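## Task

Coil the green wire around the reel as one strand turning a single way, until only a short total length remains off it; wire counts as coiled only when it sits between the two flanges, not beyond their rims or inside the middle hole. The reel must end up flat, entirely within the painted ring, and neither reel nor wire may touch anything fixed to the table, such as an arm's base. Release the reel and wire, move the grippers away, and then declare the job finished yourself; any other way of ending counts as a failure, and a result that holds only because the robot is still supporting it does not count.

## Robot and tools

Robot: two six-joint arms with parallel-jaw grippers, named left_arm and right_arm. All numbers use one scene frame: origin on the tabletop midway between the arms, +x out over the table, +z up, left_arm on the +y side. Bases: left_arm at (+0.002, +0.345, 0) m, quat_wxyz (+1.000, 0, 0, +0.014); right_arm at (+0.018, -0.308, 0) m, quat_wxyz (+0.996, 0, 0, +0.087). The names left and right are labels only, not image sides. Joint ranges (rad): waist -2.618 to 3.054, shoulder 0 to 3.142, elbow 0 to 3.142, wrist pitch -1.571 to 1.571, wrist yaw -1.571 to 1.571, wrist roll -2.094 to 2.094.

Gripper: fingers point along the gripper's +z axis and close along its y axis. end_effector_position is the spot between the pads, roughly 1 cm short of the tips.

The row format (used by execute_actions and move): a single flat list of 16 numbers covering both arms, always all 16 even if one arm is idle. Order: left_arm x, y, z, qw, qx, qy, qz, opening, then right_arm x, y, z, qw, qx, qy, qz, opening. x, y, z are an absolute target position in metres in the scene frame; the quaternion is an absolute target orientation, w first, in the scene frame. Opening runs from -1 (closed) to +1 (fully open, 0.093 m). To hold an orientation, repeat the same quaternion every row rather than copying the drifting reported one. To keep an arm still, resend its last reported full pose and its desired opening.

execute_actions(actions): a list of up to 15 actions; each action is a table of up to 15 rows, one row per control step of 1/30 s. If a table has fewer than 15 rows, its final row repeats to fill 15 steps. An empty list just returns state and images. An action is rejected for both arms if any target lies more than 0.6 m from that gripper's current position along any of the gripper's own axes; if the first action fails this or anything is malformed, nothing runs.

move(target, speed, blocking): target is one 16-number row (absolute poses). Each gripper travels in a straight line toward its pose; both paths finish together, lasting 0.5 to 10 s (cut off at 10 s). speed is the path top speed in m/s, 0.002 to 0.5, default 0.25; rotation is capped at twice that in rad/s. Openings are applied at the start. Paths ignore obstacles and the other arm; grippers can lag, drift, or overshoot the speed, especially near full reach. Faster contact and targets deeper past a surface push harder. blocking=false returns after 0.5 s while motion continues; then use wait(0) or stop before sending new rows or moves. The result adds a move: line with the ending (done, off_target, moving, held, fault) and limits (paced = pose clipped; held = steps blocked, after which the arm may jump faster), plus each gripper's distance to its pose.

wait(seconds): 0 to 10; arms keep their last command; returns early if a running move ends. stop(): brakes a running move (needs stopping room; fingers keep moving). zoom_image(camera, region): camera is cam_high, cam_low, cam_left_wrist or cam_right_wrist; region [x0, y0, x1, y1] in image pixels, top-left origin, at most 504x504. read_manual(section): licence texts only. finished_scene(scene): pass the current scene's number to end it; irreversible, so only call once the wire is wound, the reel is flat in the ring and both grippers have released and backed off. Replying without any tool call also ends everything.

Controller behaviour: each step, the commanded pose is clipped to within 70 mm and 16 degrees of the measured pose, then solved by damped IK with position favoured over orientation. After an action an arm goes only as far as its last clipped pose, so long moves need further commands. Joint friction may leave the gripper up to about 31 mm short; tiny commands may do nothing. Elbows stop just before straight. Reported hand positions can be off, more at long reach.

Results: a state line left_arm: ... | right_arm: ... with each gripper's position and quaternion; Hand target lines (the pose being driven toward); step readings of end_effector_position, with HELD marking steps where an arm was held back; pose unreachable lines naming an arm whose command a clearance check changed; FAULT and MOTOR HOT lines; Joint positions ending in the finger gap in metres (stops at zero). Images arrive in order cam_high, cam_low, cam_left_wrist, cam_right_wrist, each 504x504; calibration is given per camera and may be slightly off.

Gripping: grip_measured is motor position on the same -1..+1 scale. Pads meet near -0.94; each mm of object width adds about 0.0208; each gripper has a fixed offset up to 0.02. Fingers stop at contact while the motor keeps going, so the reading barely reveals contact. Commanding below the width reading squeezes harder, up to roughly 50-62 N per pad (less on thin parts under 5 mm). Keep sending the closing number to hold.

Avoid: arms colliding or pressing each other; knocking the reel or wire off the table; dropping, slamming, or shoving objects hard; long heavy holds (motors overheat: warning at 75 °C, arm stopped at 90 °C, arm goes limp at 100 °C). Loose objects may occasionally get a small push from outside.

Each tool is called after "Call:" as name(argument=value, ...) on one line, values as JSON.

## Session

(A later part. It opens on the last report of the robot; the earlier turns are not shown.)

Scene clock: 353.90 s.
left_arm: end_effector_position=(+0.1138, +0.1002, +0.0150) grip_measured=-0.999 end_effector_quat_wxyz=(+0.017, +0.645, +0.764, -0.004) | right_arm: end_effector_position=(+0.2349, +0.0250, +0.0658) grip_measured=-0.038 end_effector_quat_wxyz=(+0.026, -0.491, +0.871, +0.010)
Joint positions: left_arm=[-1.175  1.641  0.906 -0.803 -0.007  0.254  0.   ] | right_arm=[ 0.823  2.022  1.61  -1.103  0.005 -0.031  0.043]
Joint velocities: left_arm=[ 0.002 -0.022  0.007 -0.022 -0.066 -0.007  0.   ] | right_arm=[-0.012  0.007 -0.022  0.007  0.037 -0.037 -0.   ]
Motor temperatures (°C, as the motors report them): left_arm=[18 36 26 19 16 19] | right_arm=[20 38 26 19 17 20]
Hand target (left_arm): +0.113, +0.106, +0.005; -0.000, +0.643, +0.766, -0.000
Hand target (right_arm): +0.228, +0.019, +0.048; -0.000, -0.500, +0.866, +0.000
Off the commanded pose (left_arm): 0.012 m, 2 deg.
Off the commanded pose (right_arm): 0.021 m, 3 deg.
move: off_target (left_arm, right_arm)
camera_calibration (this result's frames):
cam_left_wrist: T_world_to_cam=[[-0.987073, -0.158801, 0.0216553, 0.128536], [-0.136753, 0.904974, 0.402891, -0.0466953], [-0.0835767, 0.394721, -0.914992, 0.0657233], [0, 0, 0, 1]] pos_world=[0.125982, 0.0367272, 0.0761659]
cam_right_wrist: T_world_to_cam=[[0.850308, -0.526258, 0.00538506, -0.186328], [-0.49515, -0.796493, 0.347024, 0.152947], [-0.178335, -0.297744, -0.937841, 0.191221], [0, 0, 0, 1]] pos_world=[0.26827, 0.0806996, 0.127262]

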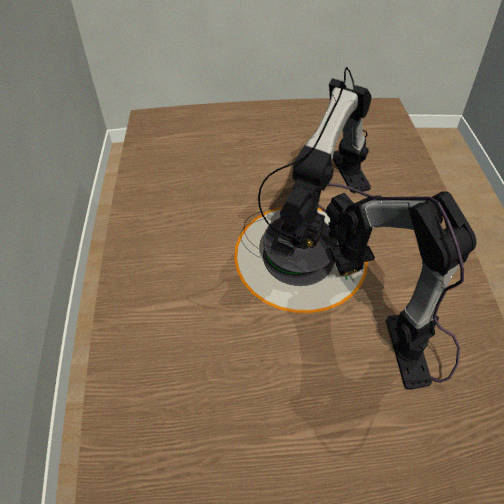

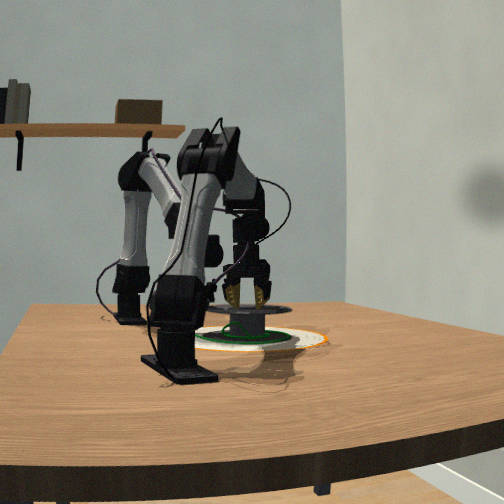

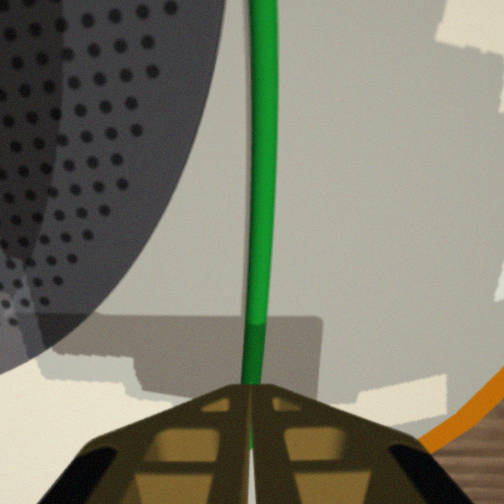

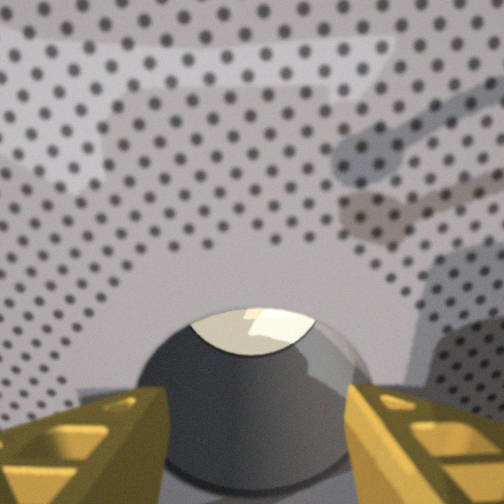

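Call:
move(target=[0.113,0.104,0.03,0.133,0.633,0.7544,-0.1116,-0.6,0.228,0.02,0.047,0,-0.5,0.866,0,-0.03], speed=0.15)

Call:
move(target=[0.113,0.104,0.0,0.133,0.633,0.7544,-0.1116,-0.6,0.228,0.02,0.047,0,-0.5,0.866,0,-0.03], speed=0.08)

Scene clock: 357.37 s.
left_arm: end_effector_position=(+0.1119, +0.1053, +0.0263) grip_measured=-0.602 end_effector_quat_wxyz=(+0.120, +0.636, +0.756, -0.101) | right_arm: end_effector_position=(+0.2371, +0.0246, +0.0659) grip_measured=-0.037 end_effector_quat_wxyz=(+0.029, -0.489, +0.872, +0.008)
Joint positions: left_arm=[-1.106  1.367  0.653 -0.556  0.098  0.306  0.016] | right_arm=[ 0.821  2.022  1.61  -1.099  0.013 -0.029  0.043]
Joint velocities: left_arm=[-0.032 -0.002 -0.007  0.051 -0.037 -0.11  -0.   ] | right_arm=[-0.007 -0.002  0.002 -0.022 -0.037 -0.022 -0.   ]
Motor temperatures (°C, as the motors report them): left_arm=[18 35 26 19 16 19] | right_arm=[20 38 26 19 17 20]
Hand target (left_arm): +0.113, +0.104, +0.029; +0.133, +0.634, +0.753, -0.112
Hand target (right_arm): +0.228, +0.019, +0.048; -0.000, -0.500, +0.866, +0.000
Off the commanded pose (left_arm): 0.004 m, 2 deg.
Off the commanded pose (right_arm): 0.021 m, 4 deg.
move: off_target (right_arm)
camera_calibration (this result's frames):
cam_left_wrist: T_world_to_cam=[[-0.988032, -0.150738, 0.032722, 0.126169], [-0.145382, 0.98093, 0.128997, -0.0560102], [-0.0515428, 0.122696, -0.991105, 0.100937], [0, 0, 0, 1]] pos_world=[0.121719, 0.0615761, 0.103135]
cam_right_wrist: T_world_to_cam=[[0.847973, -0.529871, 0.0133365, -0.188334], [-0.501481, -0.793883, 0.343899, 0.155307], [-0.171635, -0.298305, -0.938912, 0.190035], [0, 0, 0, 1]] pos_world=[0.270203, 0.0801911, 0.127528]

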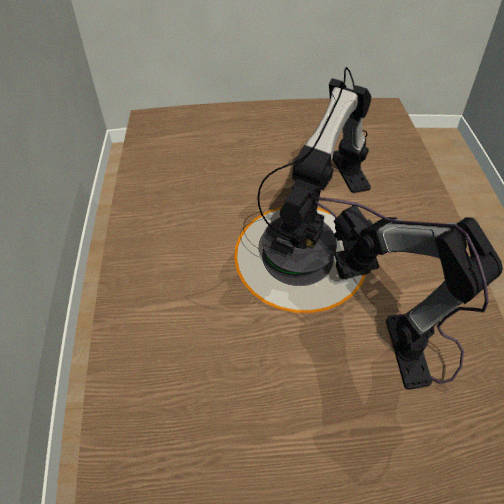

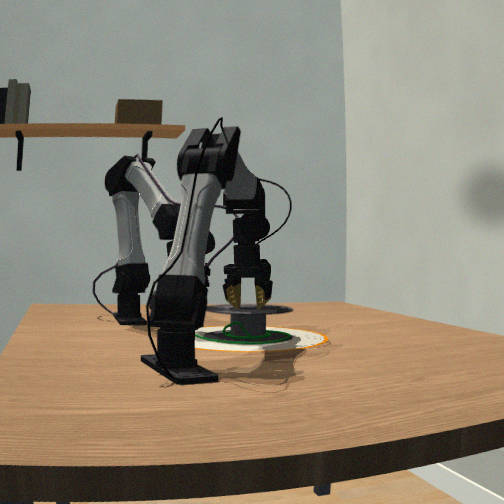

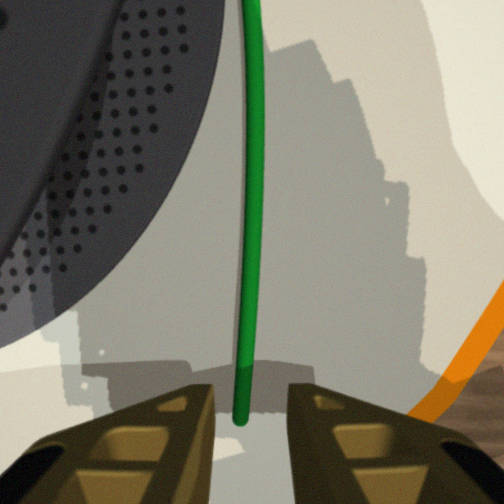

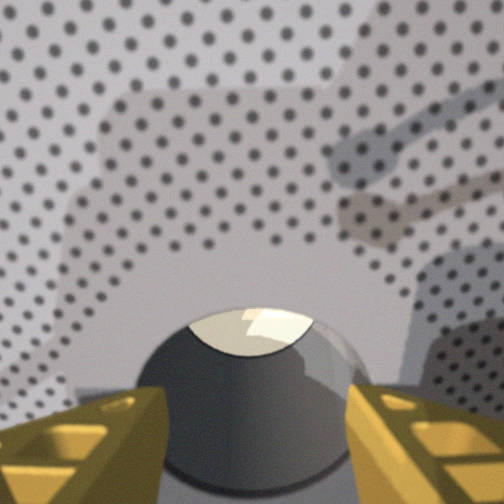

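Scene clock: 358.07 s.
left_arm: end_effector_position=(+0.1108, +0.1075, +0.0108) grip_measured=-0.602 end_effector_quat_wxyz=(+0.128, +0.635, +0.755, -0.106) | right_arm: end_effector_position=(+0.2371, +0.0245, +0.0659) grip_measured=-0.037 end_effector_quat_wxyz=(+0.029, -0.489, +0.872, +0.008)
Joint positions: left_arm=[-1.104  1.38   0.586 -0.459  0.101  0.306  0.016] | right_arm=[ 0.821  2.022  1.61  -1.099  0.014 -0.029  0.043]
Joint velocities: left_arm=[-0.007 -0.012  0.012 -0.066 -0.066  0.007 -0.   ] | right_arm=[-0.012 -0.012 -0.012 -0.007  0.007  0.022  0.   ]
Motor temperatures (°C, as the motors report them): left_arm=[18 35 26 19 16 19] | right_arm=[20 38 26 19 17 20]
Hand target (left_arm): +0.113, +0.105, +0.001; +0.132, +0.633, +0.755, -0.111
Hand target (right_arm): +0.228, +0.019, +0.048; -0.000, -0.500, +0.866, +0.000
Off the commanded pose (left_arm): 0.012 m, 1 deg.
Off the commanded pose (right_arm): 0.021 m, 4 deg.
move: off_target (left_arm, right_arm)
camera_calibration (this result's frames):
cam_left_wrist: T_world_to_cam=[[-0.98806, -0.151292, 0.0291134, 0.125999], [-0.147207, 0.982813, 0.111394, -0.0561415], [-0.0454662, 0.105779, -0.99335, 0.0864172], [0, 0, 0, 1]] pos_world=[0.120159, 0.0650982, 0.088428]
cam_right_wrist: T_world_to_cam=[[0.847957, -0.529888, 0.0137172, -0.188419], [-0.501609, -0.7938, 0.343904, 0.155334], [-0.171342, -0.298496, -0.938905, 0.189969], [0, 0, 0, 1]] pos_world=[0.270238, 0.0801681, 0.127527]

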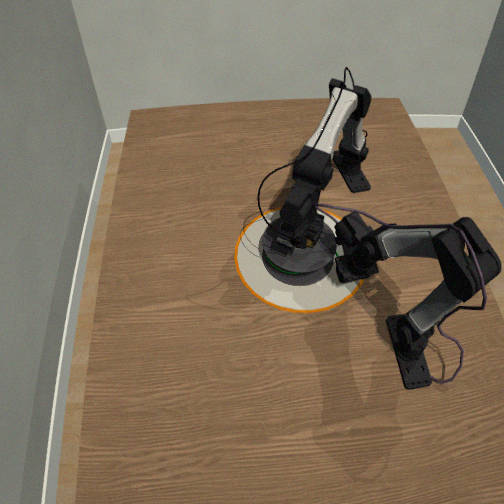

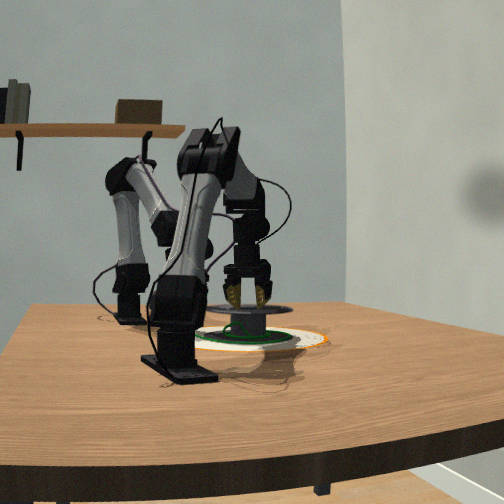

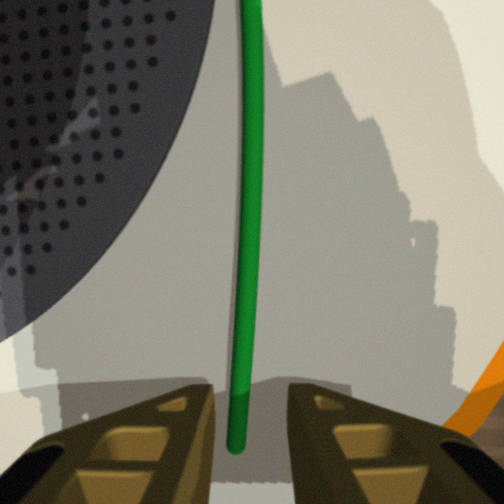

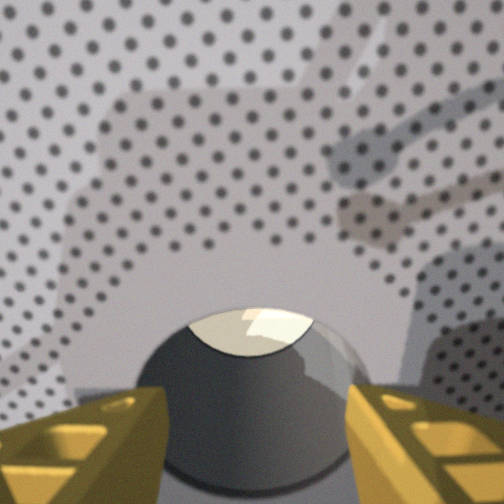

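Call:
move(target=[0.113,0.104,0.003,0.133,0.633,0.7544,-0.1116,-1.0,0.228,0.02,0.047,0,-0.5,0.866,0,-0.03], speed=0.08)

Call:
zoom_image(camera="cam_left_wrist", region=[190, 340, 320, 504])

Scene clock: 359.57 s.
left_arm: end_effector_position=(+0.1108, +0.1063, +0.0112) grip_measured=-0.992 end_effector_quat_wxyz=(+0.130, +0.635, +0.754, -0.108) | right_arm: end_effector_position=(+0.2371, +0.0245, +0.0659) grip_measured=-0.037 end_effector_quat_wxyz=(+0.029, -0.489, +0.872, +0.008)
Joint positions: left_arm=[-1.104  1.38   0.586 -0.454  0.104  0.306  0.   ] | right_arm=[ 0.821  2.022  1.61  -1.099  0.014 -0.029  0.043]
Joint velocities: left_arm=[-0.007 -0.012 -0.022 -0.007 -0.022 -0.051  0.   ] | right_arm=[-0.002 -0.002 -0.002 -0.022  0.022  0.022 -0.   ]
Motor temperatures (°C, as the motors report them): left_arm=[18 35 26 19 16 19] | right_arm=[20 38 26 19 17 20]
Hand target (left_arm): +0.113, +0.105, +0.004; +0.133, +0.633, +0.754, -0.111
Hand target (right_arm): +0.228, +0.019, +0.048; -0.000, -0.500, +0.866, +0.000
Off the commanded pose (left_arm): 0.009 m, 1 deg.
Off the commanded pose (right_arm): 0.021 m, 4 deg.
move: off_target (right_arm)
camera_calibration (this result's frames):
cam_left_wrist: T_world_to_cam=[[-0.988203, -0.150055, 0.0306416, 0.125658], [-0.146065, 0.983578, 0.106015, -0.0551769], [-0.0460465, 0.100288, -0.993892, 0.0875978], [0, 0, 0, 1]] pos_world=[0.12015, 0.0643414, 0.089062]
cam_right_wrist: T_world_to_cam=[[0.847957, -0.529888, 0.0137172, -0.188419], [-0.501609, -0.7938, 0.343904, 0.155334], [-0.171342, -0.298496, -0.938905, 0.189969], [0, 0, 0, 1]] pos_world=[0.270238, 0.0801681, 0.127527]

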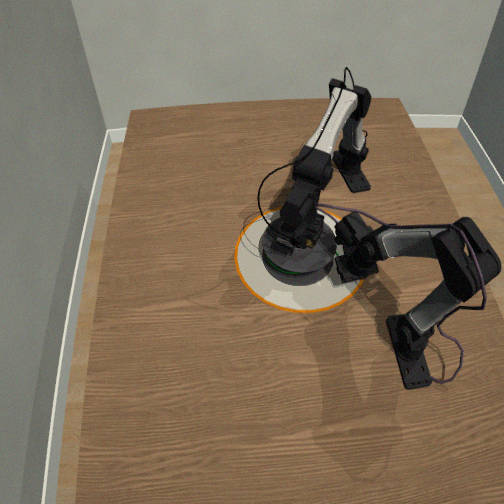

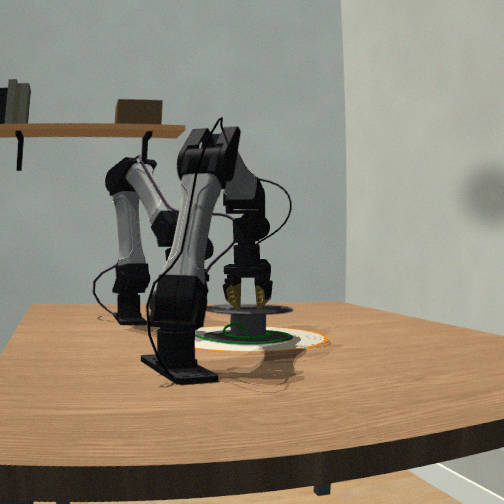

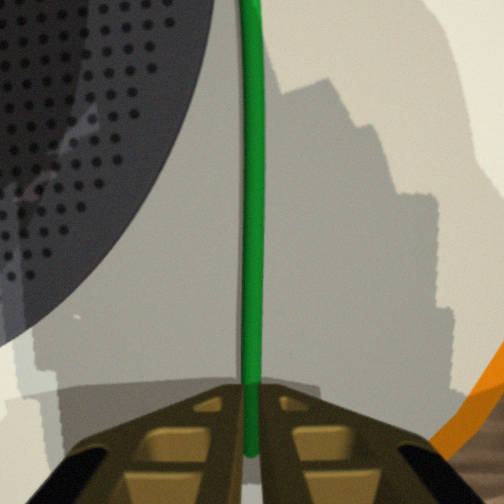

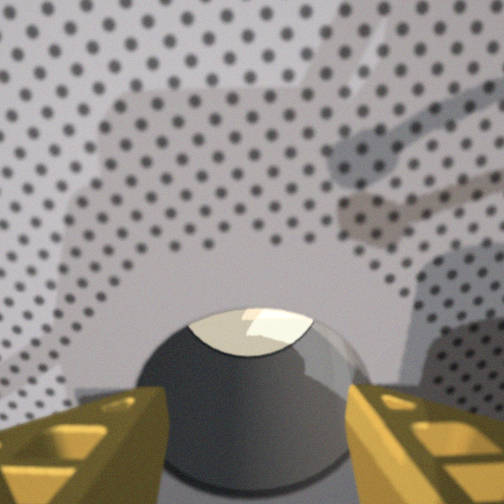

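Region (190, 340, 320, 504) of cam_left_wrist's 504x504 image, scaled by 3.073, with more detail than that image has; it fills the left 400 columns of this view, and the rest is white.

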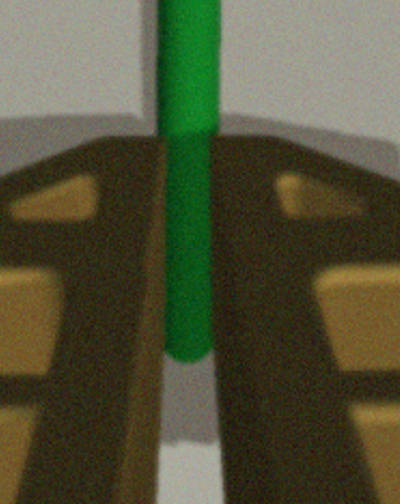

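Call:
move(target=[0.105,0.06,0.04,0.2778,0.3650,0.8811,-0.1151,-1.0,0.228,0.02,0.047,0,-0.866,0.5,0,-0.03], speed=0.2)

Call:
zoom_image(camera="cam_high", region=[240, 190, 400, 340])

Call:
zoom_image(camera="cam_low", region=[180, 290, 320, 360])

Scene clock: 364.87 s.
left_arm: end_effector_position=(+0.1038, +0.0703, +0.0345) grip_measured=-0.992 end_effector_quat_wxyz=(+0.266, +0.371, +0.883, -0.107) | right_arm: end_effector_position=(+0.2338, +0.0275, +0.0659) grip_measured=-0.034 end_effector_quat_wxyz=(-0.031, +0.856, -0.516, -0.005)
Joint positions: left_arm=[-1.429  1.348  0.564 -0.297 -0.327 -0.525  0.   ] | right_arm=[ 0.821  2.022  1.61  -1.097 -0.012 -1.062  0.044]
Joint velocities: left_arm=[ 0.007 -0.012  0.002 -0.066  0.007  0.022  0.   ] | right_arm=[-0.017 -0.017 -0.002 -0.022 -0.037 -0.037 -0.   ]
Motor temperatures (°C, as the motors report them): left_arm=[18 34 26 20 16 19] | right_arm=[20 38 26 19 17 20]
Hand target (left_arm): +0.105, +0.061, +0.039; +0.277, +0.366, +0.881, -0.115
Hand target (right_arm): +0.228, +0.019, +0.048; -0.000, +0.866, -0.500, -0.001
Off the commanded pose (left_arm): 0.012 m, 2 deg.
Off the commanded pose (right_arm): 0.021 m, 4 deg.
move: off_target (left_arm, right_arm)
camera_calibration (this result's frames):
cam_left_wrist: T_world_to_cam=[[-0.731066, -0.682082, 0.0174799, 0.123834], [-0.677643, 0.722841, -0.135282, 0.0586265], [0.0796386, -0.110746, -0.990653, 0.115716], [0, 0, 0, 1]] pos_world=[0.121043, 0.0549021, 0.120401]
cam_right_wrist: T_world_to_cam=[[0.888114, 0.457294, 0.0462165, -0.222656], [0.412258, -0.837011, 0.3598, -0.0575075], [0.203218, -0.30049, -0.931884, 0.102343], [0, 0, 0, 1]] pos_world=[0.200654, 0.0844381, 0.126353]

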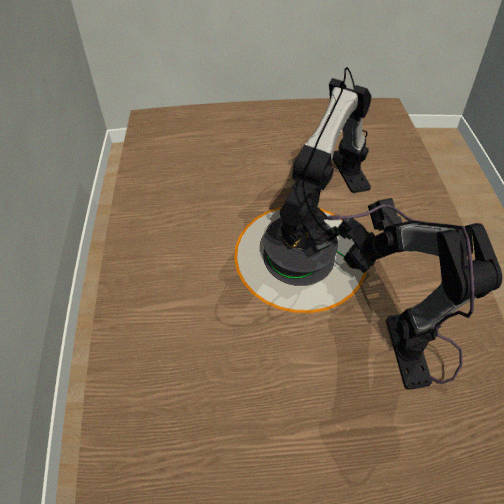

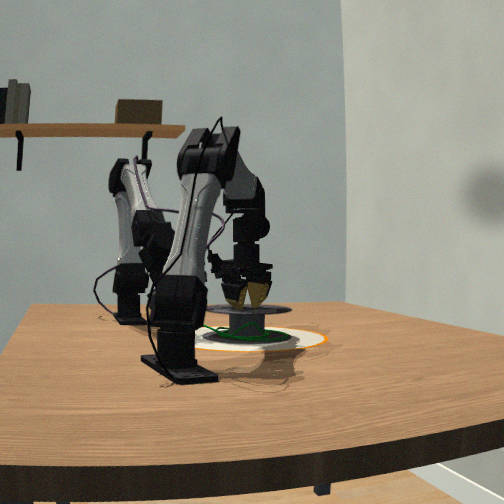

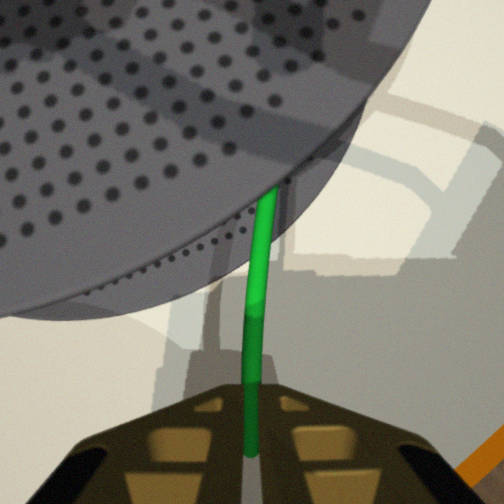

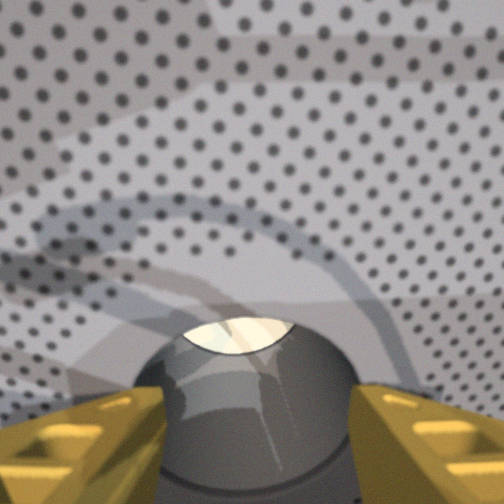

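Region (240, 190, 400, 340) of cam_high's 504x504 image, scaled by 3.150, with more detail than that image has; it fills the top 472 rows of this view, and the rest is white.

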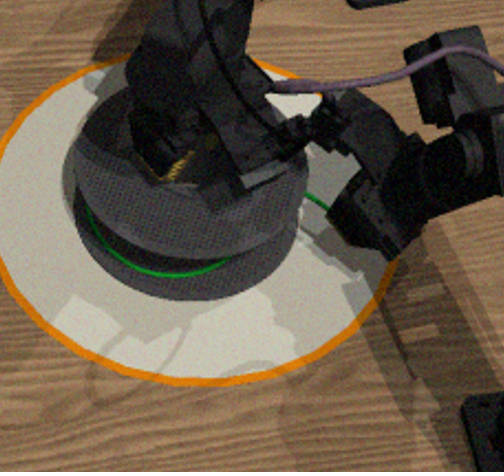

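Region (180, 290, 320, 360) of cam_low's 504x504 image, scaled by 3.600, with more detail than that image has.

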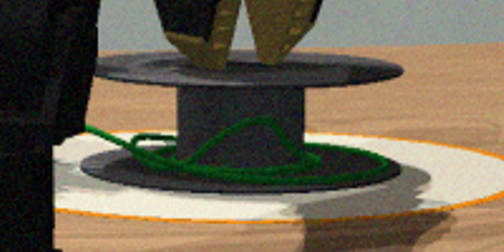

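Call:
move(target=[0.105,0.061,0.04,0.2778,0.3650,0.8811,-0.1151,-1.0,0.230,0.022,0.066,0,-0.866,0.5,0,-0.97], speed=0.1)

Call:
move(target=[0.105,0.061,0.04,0.2778,0.3650,0.8811,-0.1151,-1.0,0.230,0.022,0.068,0,-0.259,0.966,0,-0.97], speed=0.5)

Call:
move(target=[0.105,0.061,0.04,0.2778,0.3650,0.8811,-0.1151,-1.0,0.230,0.022,0.06,0,0.462,0.887,0,-0.97], speed=0.5)

Scene clock: 367.30 s.
left_arm: end_effector_position=(+0.1043, +0.0705, +0.0347) grip_measured=-0.992 end_effector_quat_wxyz=(+0.267, +0.368, +0.884, -0.107) | right_arm: end_effector_position=(+0.2297, +0.0212, +0.0689) grip_measured=-0.965 end_effector_quat_wxyz=(-0.009, +0.863, -0.505, -0.006)
Joint positions: left_arm=[-1.429  1.348  0.564 -0.297 -0.33  -0.531  0.   ] | right_arm=[ 0.821  2.033  1.639 -1.16  -0.012 -1.088  0.   ]
Joint velocities: left_arm=[ 0.022 -0.007 -0.017 -0.066  0.022  0.007  0.   ] | right_arm=[-0.007 -0.012  0.017 -0.037 -0.022  0.051  0.   ]
Motor temperatures (°C, as the motors report them): left_arm=[18 33 26 20 16 19] | right_arm=[20 38 26 19 17 20]
Hand target (left_arm): +0.105, +0.061, +0.040; +0.278, +0.365, +0.881, -0.115
Hand target (right_arm): +0.230, +0.022, +0.066; -0.000, +0.866, -0.500, -0.000
Off the commanded pose (left_arm): 0.011 m, 2 deg.
Off the commanded pose (right_arm): 0.003 m, 1 deg.
move: off_target (left_arm)
camera_calibration (this result's frames):
cam_left_wrist: T_world_to_cam=[[-0.726821, -0.686581, 0.0183793, 0.124123], [-0.682061, 0.718371, -0.136881, 0.0596788], [0.0807766, -0.112023, -0.990417, 0.115804], [0, 0, 0, 1]] pos_world=[0.121566, 0.055322, 0.120582]
cam_right_wrist: T_world_to_cam=[[0.876762, 0.480858, 0.00796531, -0.211534], [0.44195, -0.812131, 0.38095, -0.0709716], [0.189652, -0.330482, -0.924561, 0.107307], [0, 0, 0, 1]] pos_world=[0.19648, 0.0795424, 0.127933]

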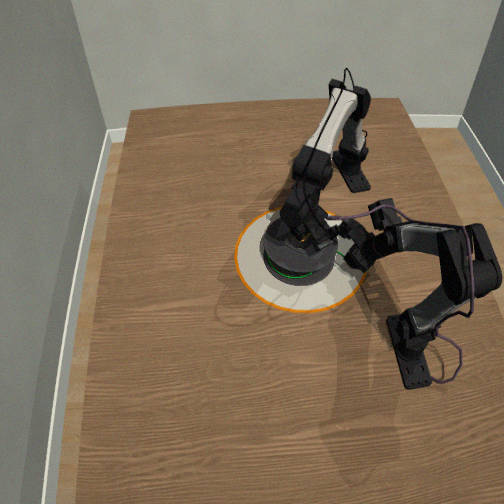

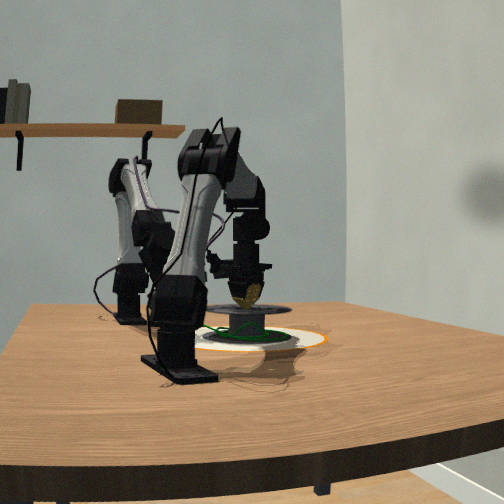

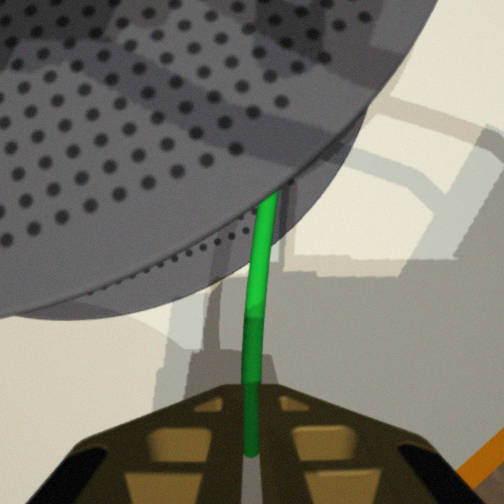

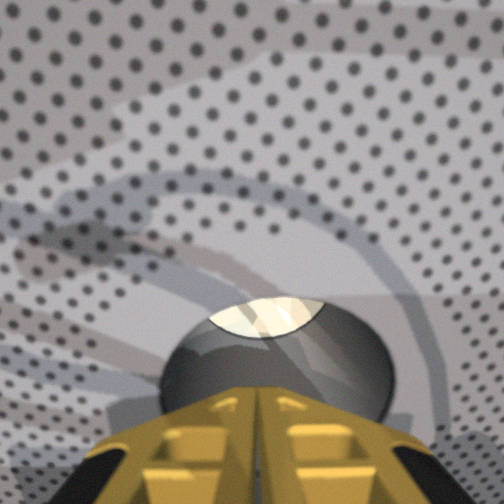

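Scene clock: 369.60 s.
left_arm: end_effector_position=(+0.1043, +0.0705, +0.0347) grip_measured=-0.992 end_effector_quat_wxyz=(+0.267, +0.368, +0.884, -0.106) | right_arm: end_effector_position=(+0.2287, +0.0197, +0.0689) grip_measured=-0.965 end_effector_quat_wxyz=(-0.000, -0.260, +0.966, +0.008)
Joint positions: left_arm=[-1.429  1.348  0.564 -0.297 -0.33  -0.531  0.   ] | right_arm=[ 0.821  2.033  1.639 -1.167 -0.012  0.468  0.   ]
Joint velocities: left_arm=[-0.002  0.017  0.002 -0.022 -0.007 -0.007  0.   ] | right_arm=[-0.002 -0.012 -0.012  0.022 -0.007  0.007  0.   ]
Motor temperatures (°C, as the motors report them): left_arm=[18 33 27 20 16 19] | right_arm=[20 38 26 19 17 20]
Hand target (left_arm): +0.105, +0.061, +0.040; +0.278, +0.365, +0.881, -0.115
Hand target (right_arm): +0.230, +0.022, +0.068; +0.000, -0.259, +0.966, +0.000
Off the commanded pose (left_arm): 0.011 m, 2 deg.
Off the commanded pose (right_arm): 0.003 m, 1 deg.
move: off_target (left_arm)
camera_calibration (this result's frames):
cam_left_wrist: T_world_to_cam=[[-0.726703, -0.686713, 0.0180993, 0.124186], [-0.682144, 0.718256, -0.137066, 0.05973], [0.0811253, -0.111953, -0.990397, 0.115778], [0, 0, 0, 1]] pos_world=[0.121598, 0.0553402, 0.120605]
cam_right_wrist: T_world_to_cam=[[0.493399, -0.869641, -0.0167959, -0.0939894], [-0.795467, -0.458958, 0.395714, 0.2033], [-0.351838, -0.181884, -0.91822, 0.22746], [0, 0, 0, 1]] pos_world=[0.288122, 0.0529406, 0.126831]

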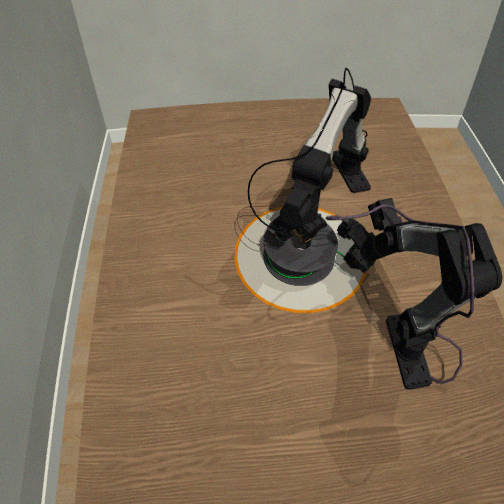

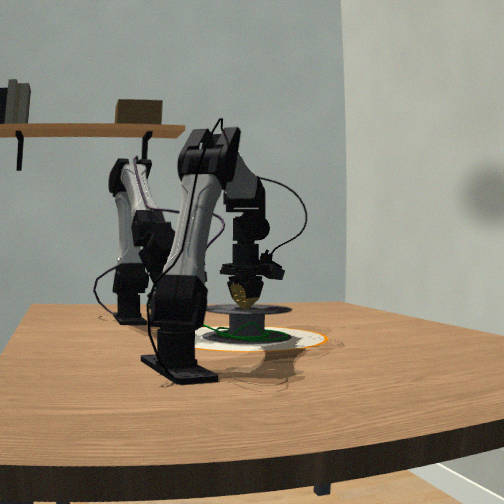

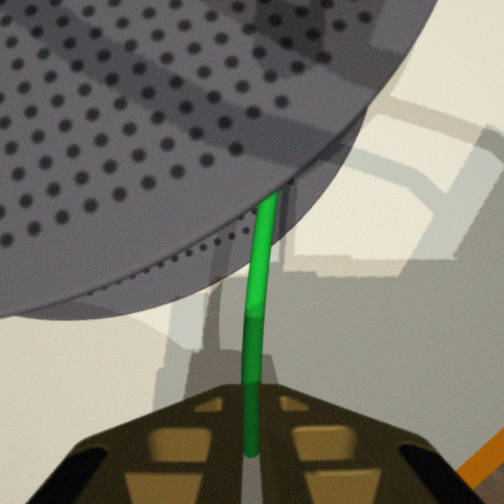

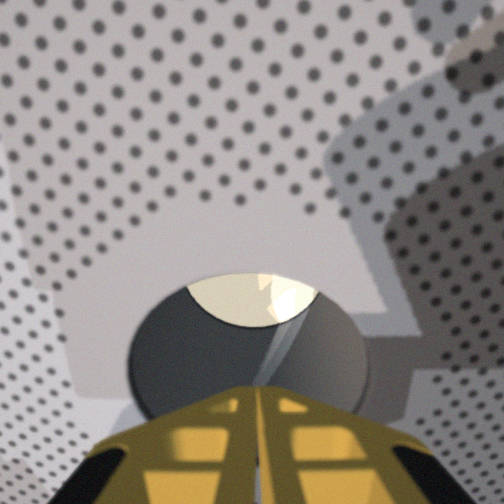

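Scene clock: 371.83 s.
left_arm: end_effector_position=(+0.1043, +0.0705, +0.0347) grip_measured=-0.992 end_effector_quat_wxyz=(+0.267, +0.368, +0.884, -0.106) | right_arm: end_effector_position=(+0.2288, +0.0199, +0.0689) grip_measured=-0.965 end_effector_quat_wxyz=(-0.006, +0.461, +0.887, +0.006)
Joint positions: left_arm=[-1.429  1.348  0.564 -0.297 -0.33  -0.531  0.   ] | right_arm=[ 0.821  2.033  1.639 -1.167 -0.012  1.953  0.   ]
Joint velocities: left_arm=[-0.002 -0.002  0.046 -0.066 -0.022 -0.007  0.   ] | right_arm=[-0.007 -0.012 -0.017  0.007 -0.007 -0.051  0.   ]
Motor temperatures (°C, as the motors report them): left_arm=[18 33 27 20 16 19] | right_arm=[20 38 26 19 17 20]
Hand target (left_arm): +0.105, +0.061, +0.040; +0.278, +0.365, +0.881, -0.115
Hand target (right_arm): +0.230, +0.022, +0.060; +0.000, +0.462, +0.887, -0.000
Off the commanded pose (left_arm): 0.011 m, 2 deg.
Off the commanded pose (right_arm): 0.009 m, 1 deg.
move: off_target (left_arm)
camera_calibration (this result's frames):
cam_left_wrist: T_world_to_cam=[[-0.726482, -0.686942, 0.0183092, 0.124171], [-0.682393, 0.718018, -0.137074, 0.059773], [0.0810156, -0.112076, -0.990392, 0.115798], [0, 0, 0, 1]] pos_world=[0.121616, 0.0553586, 0.120605]
cam_right_wrist: T_world_to_cam=[[-0.82414, -0.566352, -0.00623382, 0.200815], [-0.517986, 0.749216, 0.412754, 0.114792], [-0.229094, 0.343396, -0.910821, 0.188498], [0, 0, 0, 1]] pos_world=[0.268144, -0.0370016, 0.125559]

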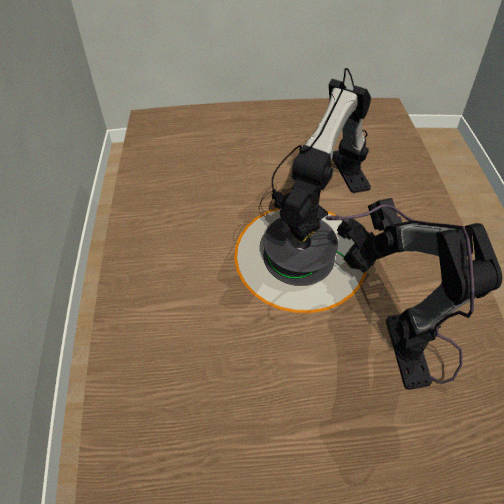

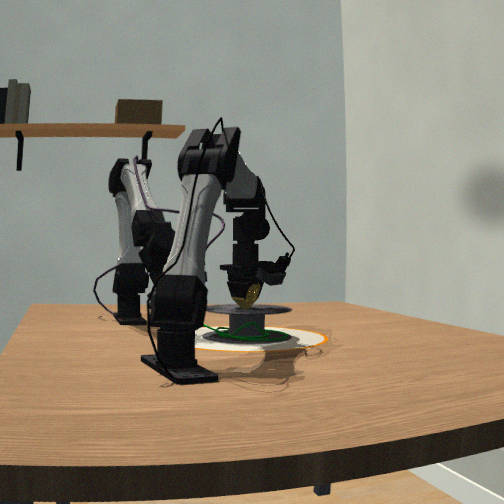

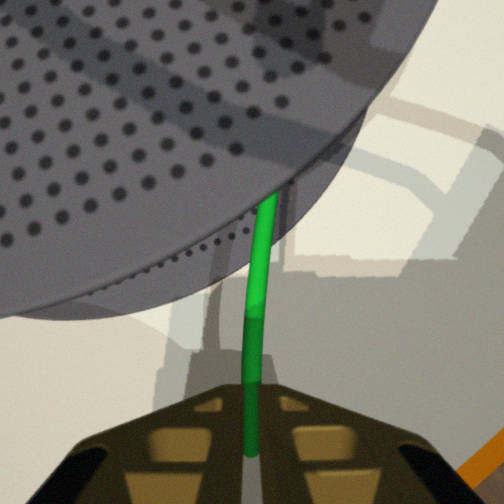

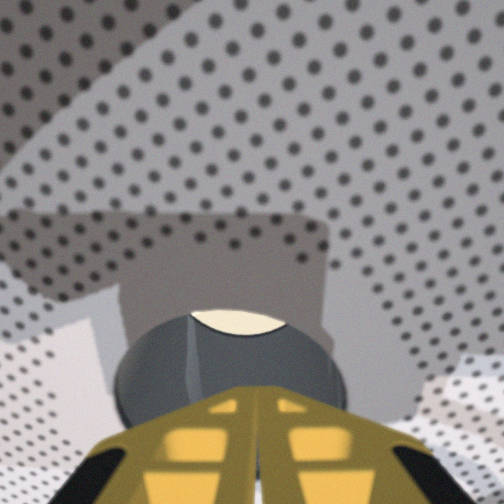

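Now push down and expand.

Call:
move(target=[0.105,0.061,0.04,0.2778,0.3650,0.8811,-0.1151,-1.0,0.229,0.022,0.047,0,0.462,0.887,0,-0.97], speed=0.1)

Call:
move(target=[0.105,0.061,0.04,0.2778,0.3650,0.8811,-0.1151,-1.0,0.229,0.022,0.047,0,0.462,0.887,0,-0.03], speed=0.1)

Scene clock: 372.97 s.
left_arm: end_effector_position=(+0.1043, +0.0705, +0.0347) grip_measured=-0.992 end_effector_quat_wxyz=(+0.267, +0.368, +0.884, -0.106) | right_arm: end_effector_position=(+0.2314, +0.0239, +0.0594) grip_measured=-0.965 end_effector_quat_wxyz=(-0.005, +0.463, +0.886, +0.013)
Joint positions: left_arm=[-1.429  1.348  0.564 -0.297 -0.33  -0.531  0.   ] | right_arm=[ 0.821  2.045  1.619 -1.121 -0.012  1.957  0.   ]
Joint velocities: left_arm=[-0.002 -0.002 -0.007 -0.022 -0.022  0.022  0.   ] | right_arm=[ 0.002 -0.017  0.002  0.037 -0.051  0.095  0.   ]
Motor temperatures (°C, as the motors report them): left_arm=[18 32 27 20 16 19] | right_arm=[20 38 26 19 17 20]
Hand target (left_arm): +0.105, +0.061, +0.040; +0.278, +0.365, +0.881, -0.115
Hand target (right_arm): +0.229, +0.021, +0.047; +0.000, +0.462, +0.887, -0.000
Off the commanded pose (left_arm): 0.011 m, 2 deg.
Off the commanded pose (right_arm): 0.013 m, 2 deg.
move: off_target (left_arm, right_arm)
camera_calibration (this result's frames):
cam_left_wrist: T_world_to_cam=[[-0.726482, -0.686942, 0.0183092, 0.124171], [-0.682393, 0.718018, -0.137074, 0.059773], [0.0810156, -0.112076, -0.990392, 0.115798], [0, 0, 0, 1]] pos_world=[0.121616, 0.0553586, 0.120605]
cam_right_wrist: T_world_to_cam=[[-0.82642, -0.562751, -0.0184812, 0.206378], [-0.51783, 0.746743, 0.417406, 0.116793], [-0.221095, 0.354522, -0.908532, 0.176801], [0, 0, 0, 1]] pos_world=[0.270124, -0.033755, 0.115694]

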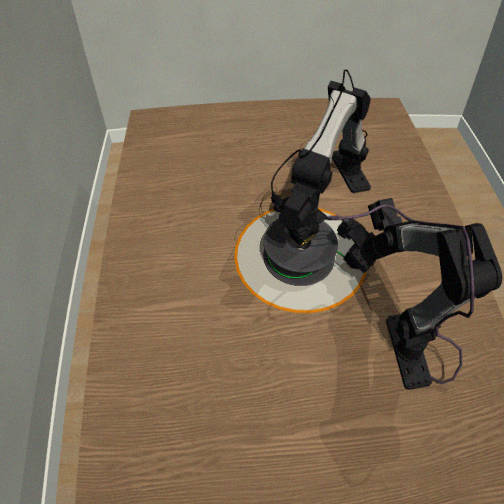

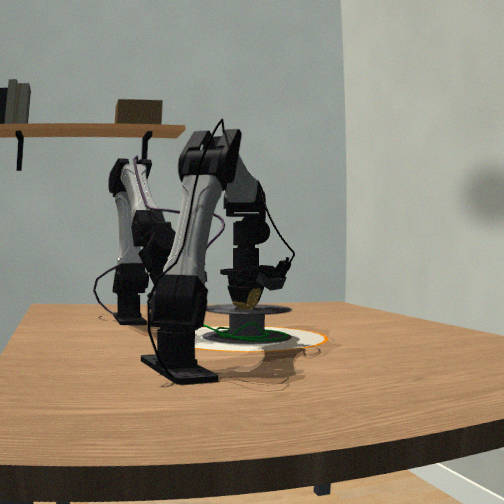

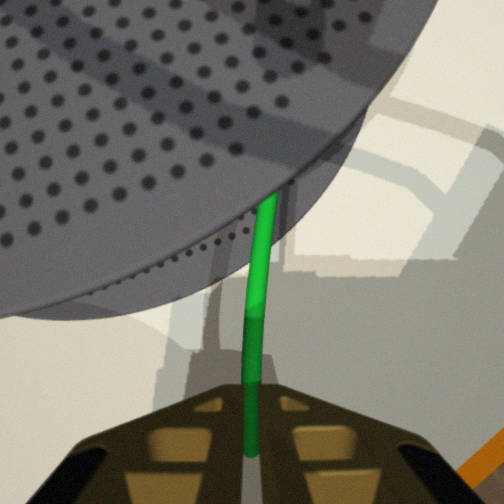

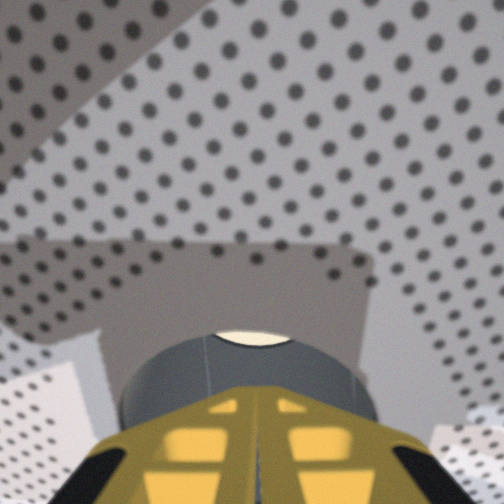

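Scene clock: 373.67 s.
left_arm: end_effector_position=(+0.1043, +0.0705, +0.0347) grip_measured=-0.992 end_effector_quat_wxyz=(+0.267, +0.368, +0.884, -0.106) | right_arm: end_effector_position=(+0.2321, +0.0245, +0.0603) grip_measured=-0.111 end_effector_quat_wxyz=(-0.004, +0.463, +0.886, +0.015)
Joint positions: left_arm=[-1.429  1.348  0.564 -0.297 -0.33  -0.531  0.   ] | right_arm=[ 0.821  2.043  1.619 -1.118 -0.011  1.957  0.04 ]
Joint velocities: left_arm=[-0.007 -0.012 -0.002 -0.066  0.007  0.022  0.   ] | right_arm=[ 0.002  0.002  0.007  0.022 -0.007  0.022 -0.001]
Motor temperatures (°C, as the motors report them): left_arm=[18 32 27 20 16 19] | right_arm=[20 38 26 19 17 20]
Hand target (left_arm): +0.105, +0.061, +0.040; +0.278, +0.365, +0.881, -0.115
Hand target (right_arm): +0.229, +0.021, +0.047; +0.000, +0.462, +0.887, -0.000
Off the commanded pose (left_arm): 0.011 m, 2 deg.
Off the commanded pose (right_arm): 0.014 m, 2 deg.
move: off_target (left_arm, right_arm)
camera_calibration (this result's frames):
cam_left_wrist: T_world_to_cam=[[-0.726482, -0.686942, 0.0183092, 0.124171], [-0.682393, 0.718018, -0.137074, 0.059773], [0.0810156, -0.112076, -0.990392, 0.115798], [0, 0, 0, 1]] pos_world=[0.121616, 0.0553586, 0.120605]
cam_right_wrist: T_world_to_cam=[[-0.826355, -0.562644, -0.0238477, 0.20757], [-0.519423, 0.745148, 0.418276, 0.11665], [-0.21757, 0.358031, -0.908007, 0.176581], [0, 0, 0, 1]] pos_world=[0.270536, -0.0333549, 0.116495]

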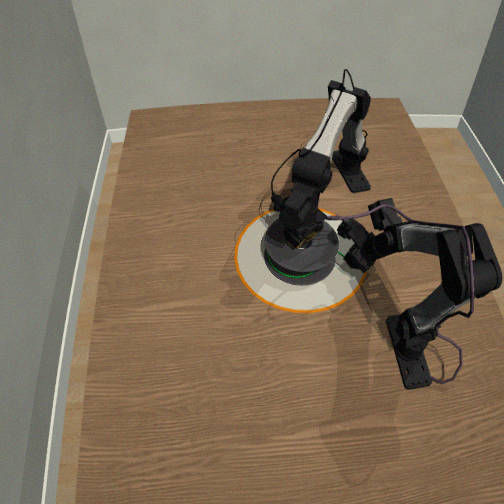

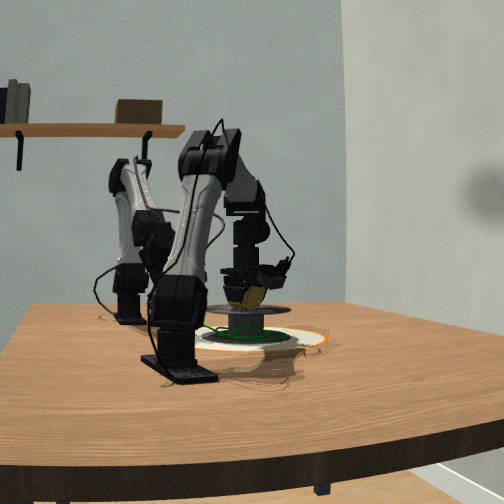

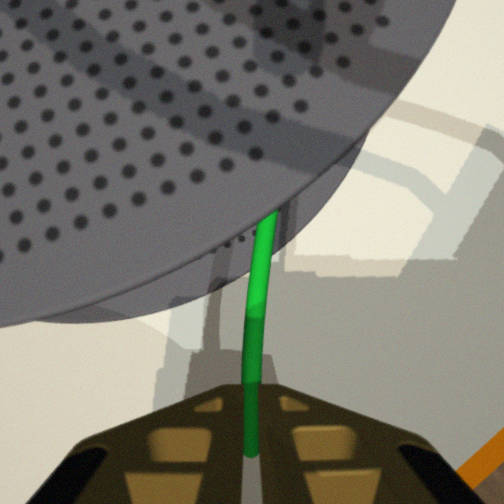

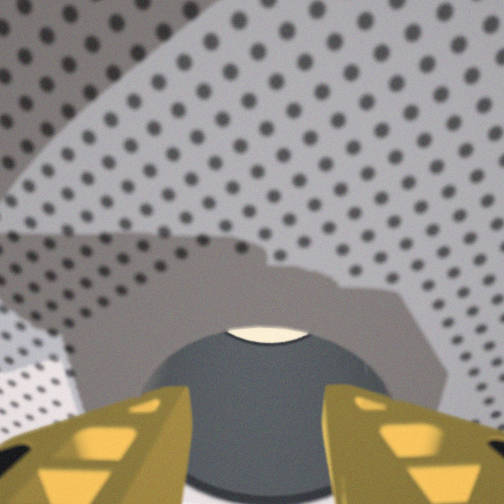

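Call:
move(target=[0.105,0.061,0.04,0.2778,0.3650,0.8811,-0.1151,-1.0,0.229,0.022,0.047,0,-0.0872,0.9962,0,-0.03], speed=0.3)

Call:
zoom_image(camera="cam_low", region=[180, 290, 320, 360])

Scene clock: 376.57 s.
left_arm: end_effector_position=(+0.1045, +0.0705, +0.0347) grip_measured=-0.992 end_effector_quat_wxyz=(+0.268, +0.367, +0.884, -0.106) | right_arm: end_effector_position=(+0.2314, +0.0239, +0.0602) grip_measured=-0.112 end_effector_quat_wxyz=(+0.003, -0.067, +0.998, +0.014)
Joint positions: left_arm=[-1.429  1.348  0.564 -0.297 -0.331 -0.531  0.   ] | right_arm=[ 0.821  2.043  1.619 -1.122 -0.013  0.861  0.04 ]
Joint velocities: left_arm=[-0.002 -0.007  0.002 -0.022  0.066 -0.037  0.   ] | right_arm=[ 0.012  0.002 -0.007  0.007 -0.037  0.007  0.001]
Motor temperatures (°C, as the motors report them): left_arm=[18 32 27 21 16 19] | right_arm=[20 38 26 19 17 20]
Hand target (left_arm): +0.105, +0.061, +0.040; +0.278, +0.365, +0.881, -0.115
Hand target (right_arm): +0.229, +0.021, +0.048; -0.000, -0.087, +0.996, -0.000
Off the commanded pose (left_arm): 0.011 m, 2 deg.
Off the commanded pose (right_arm): 0.014 m, 3 deg.
move: off_target (left_arm, right_arm)
camera_calibration (this result's frames):
cam_left_wrist: T_world_to_cam=[[-0.72613, -0.687336, 0.0174697, 0.124359], [-0.682643, 0.717674, -0.137632, 0.0599268], [0.0820616, -0.111864, -0.990329, 0.115719], [0, 0, 0, 1]] pos_world=[0.121713, 0.0554129, 0.120675]
cam_right_wrist: T_world_to_cam=[[0.123721, -0.991894, -0.0289638, -0.0026227], [-0.911288, -0.125122, 0.3923, 0.229768], [-0.392744, -0.0221412, -0.919381, 0.226924], [0, 0, 0, 1]] pos_world=[0.298833, 0.0311719, 0.118416]

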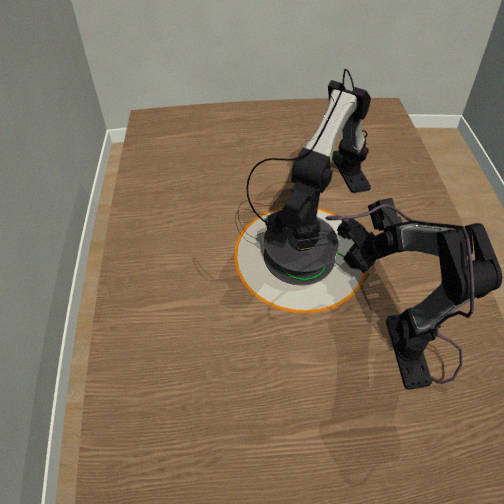

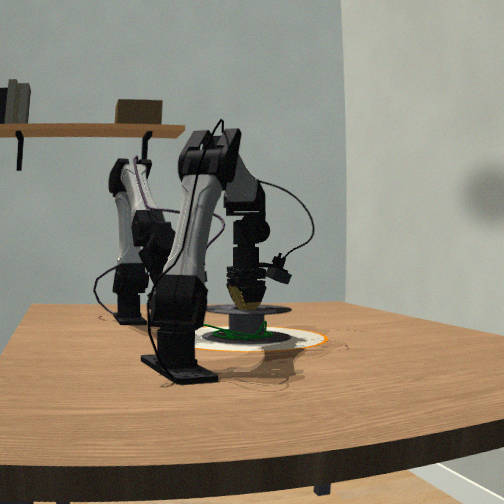

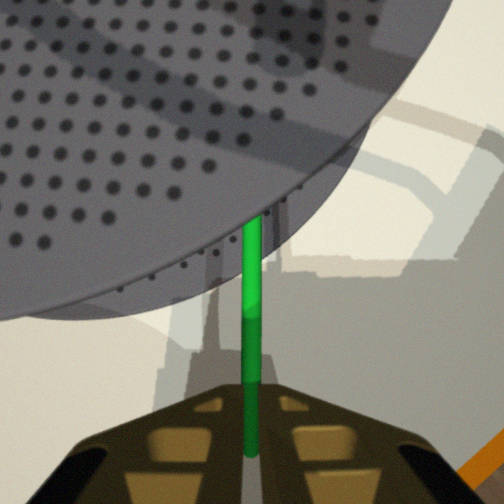

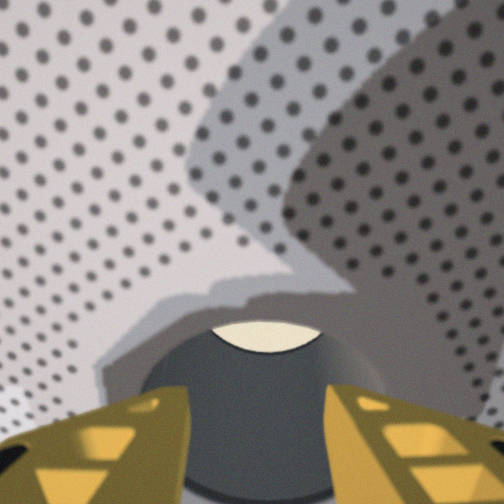

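Region (180, 290, 320, 360) of cam_low's 504x504 image, scaled by 3.600, with more detail than that image has.

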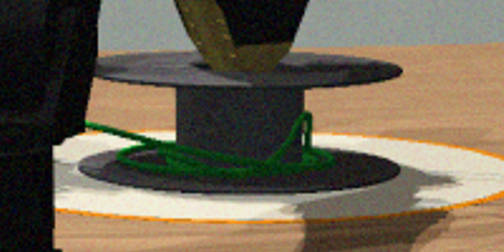

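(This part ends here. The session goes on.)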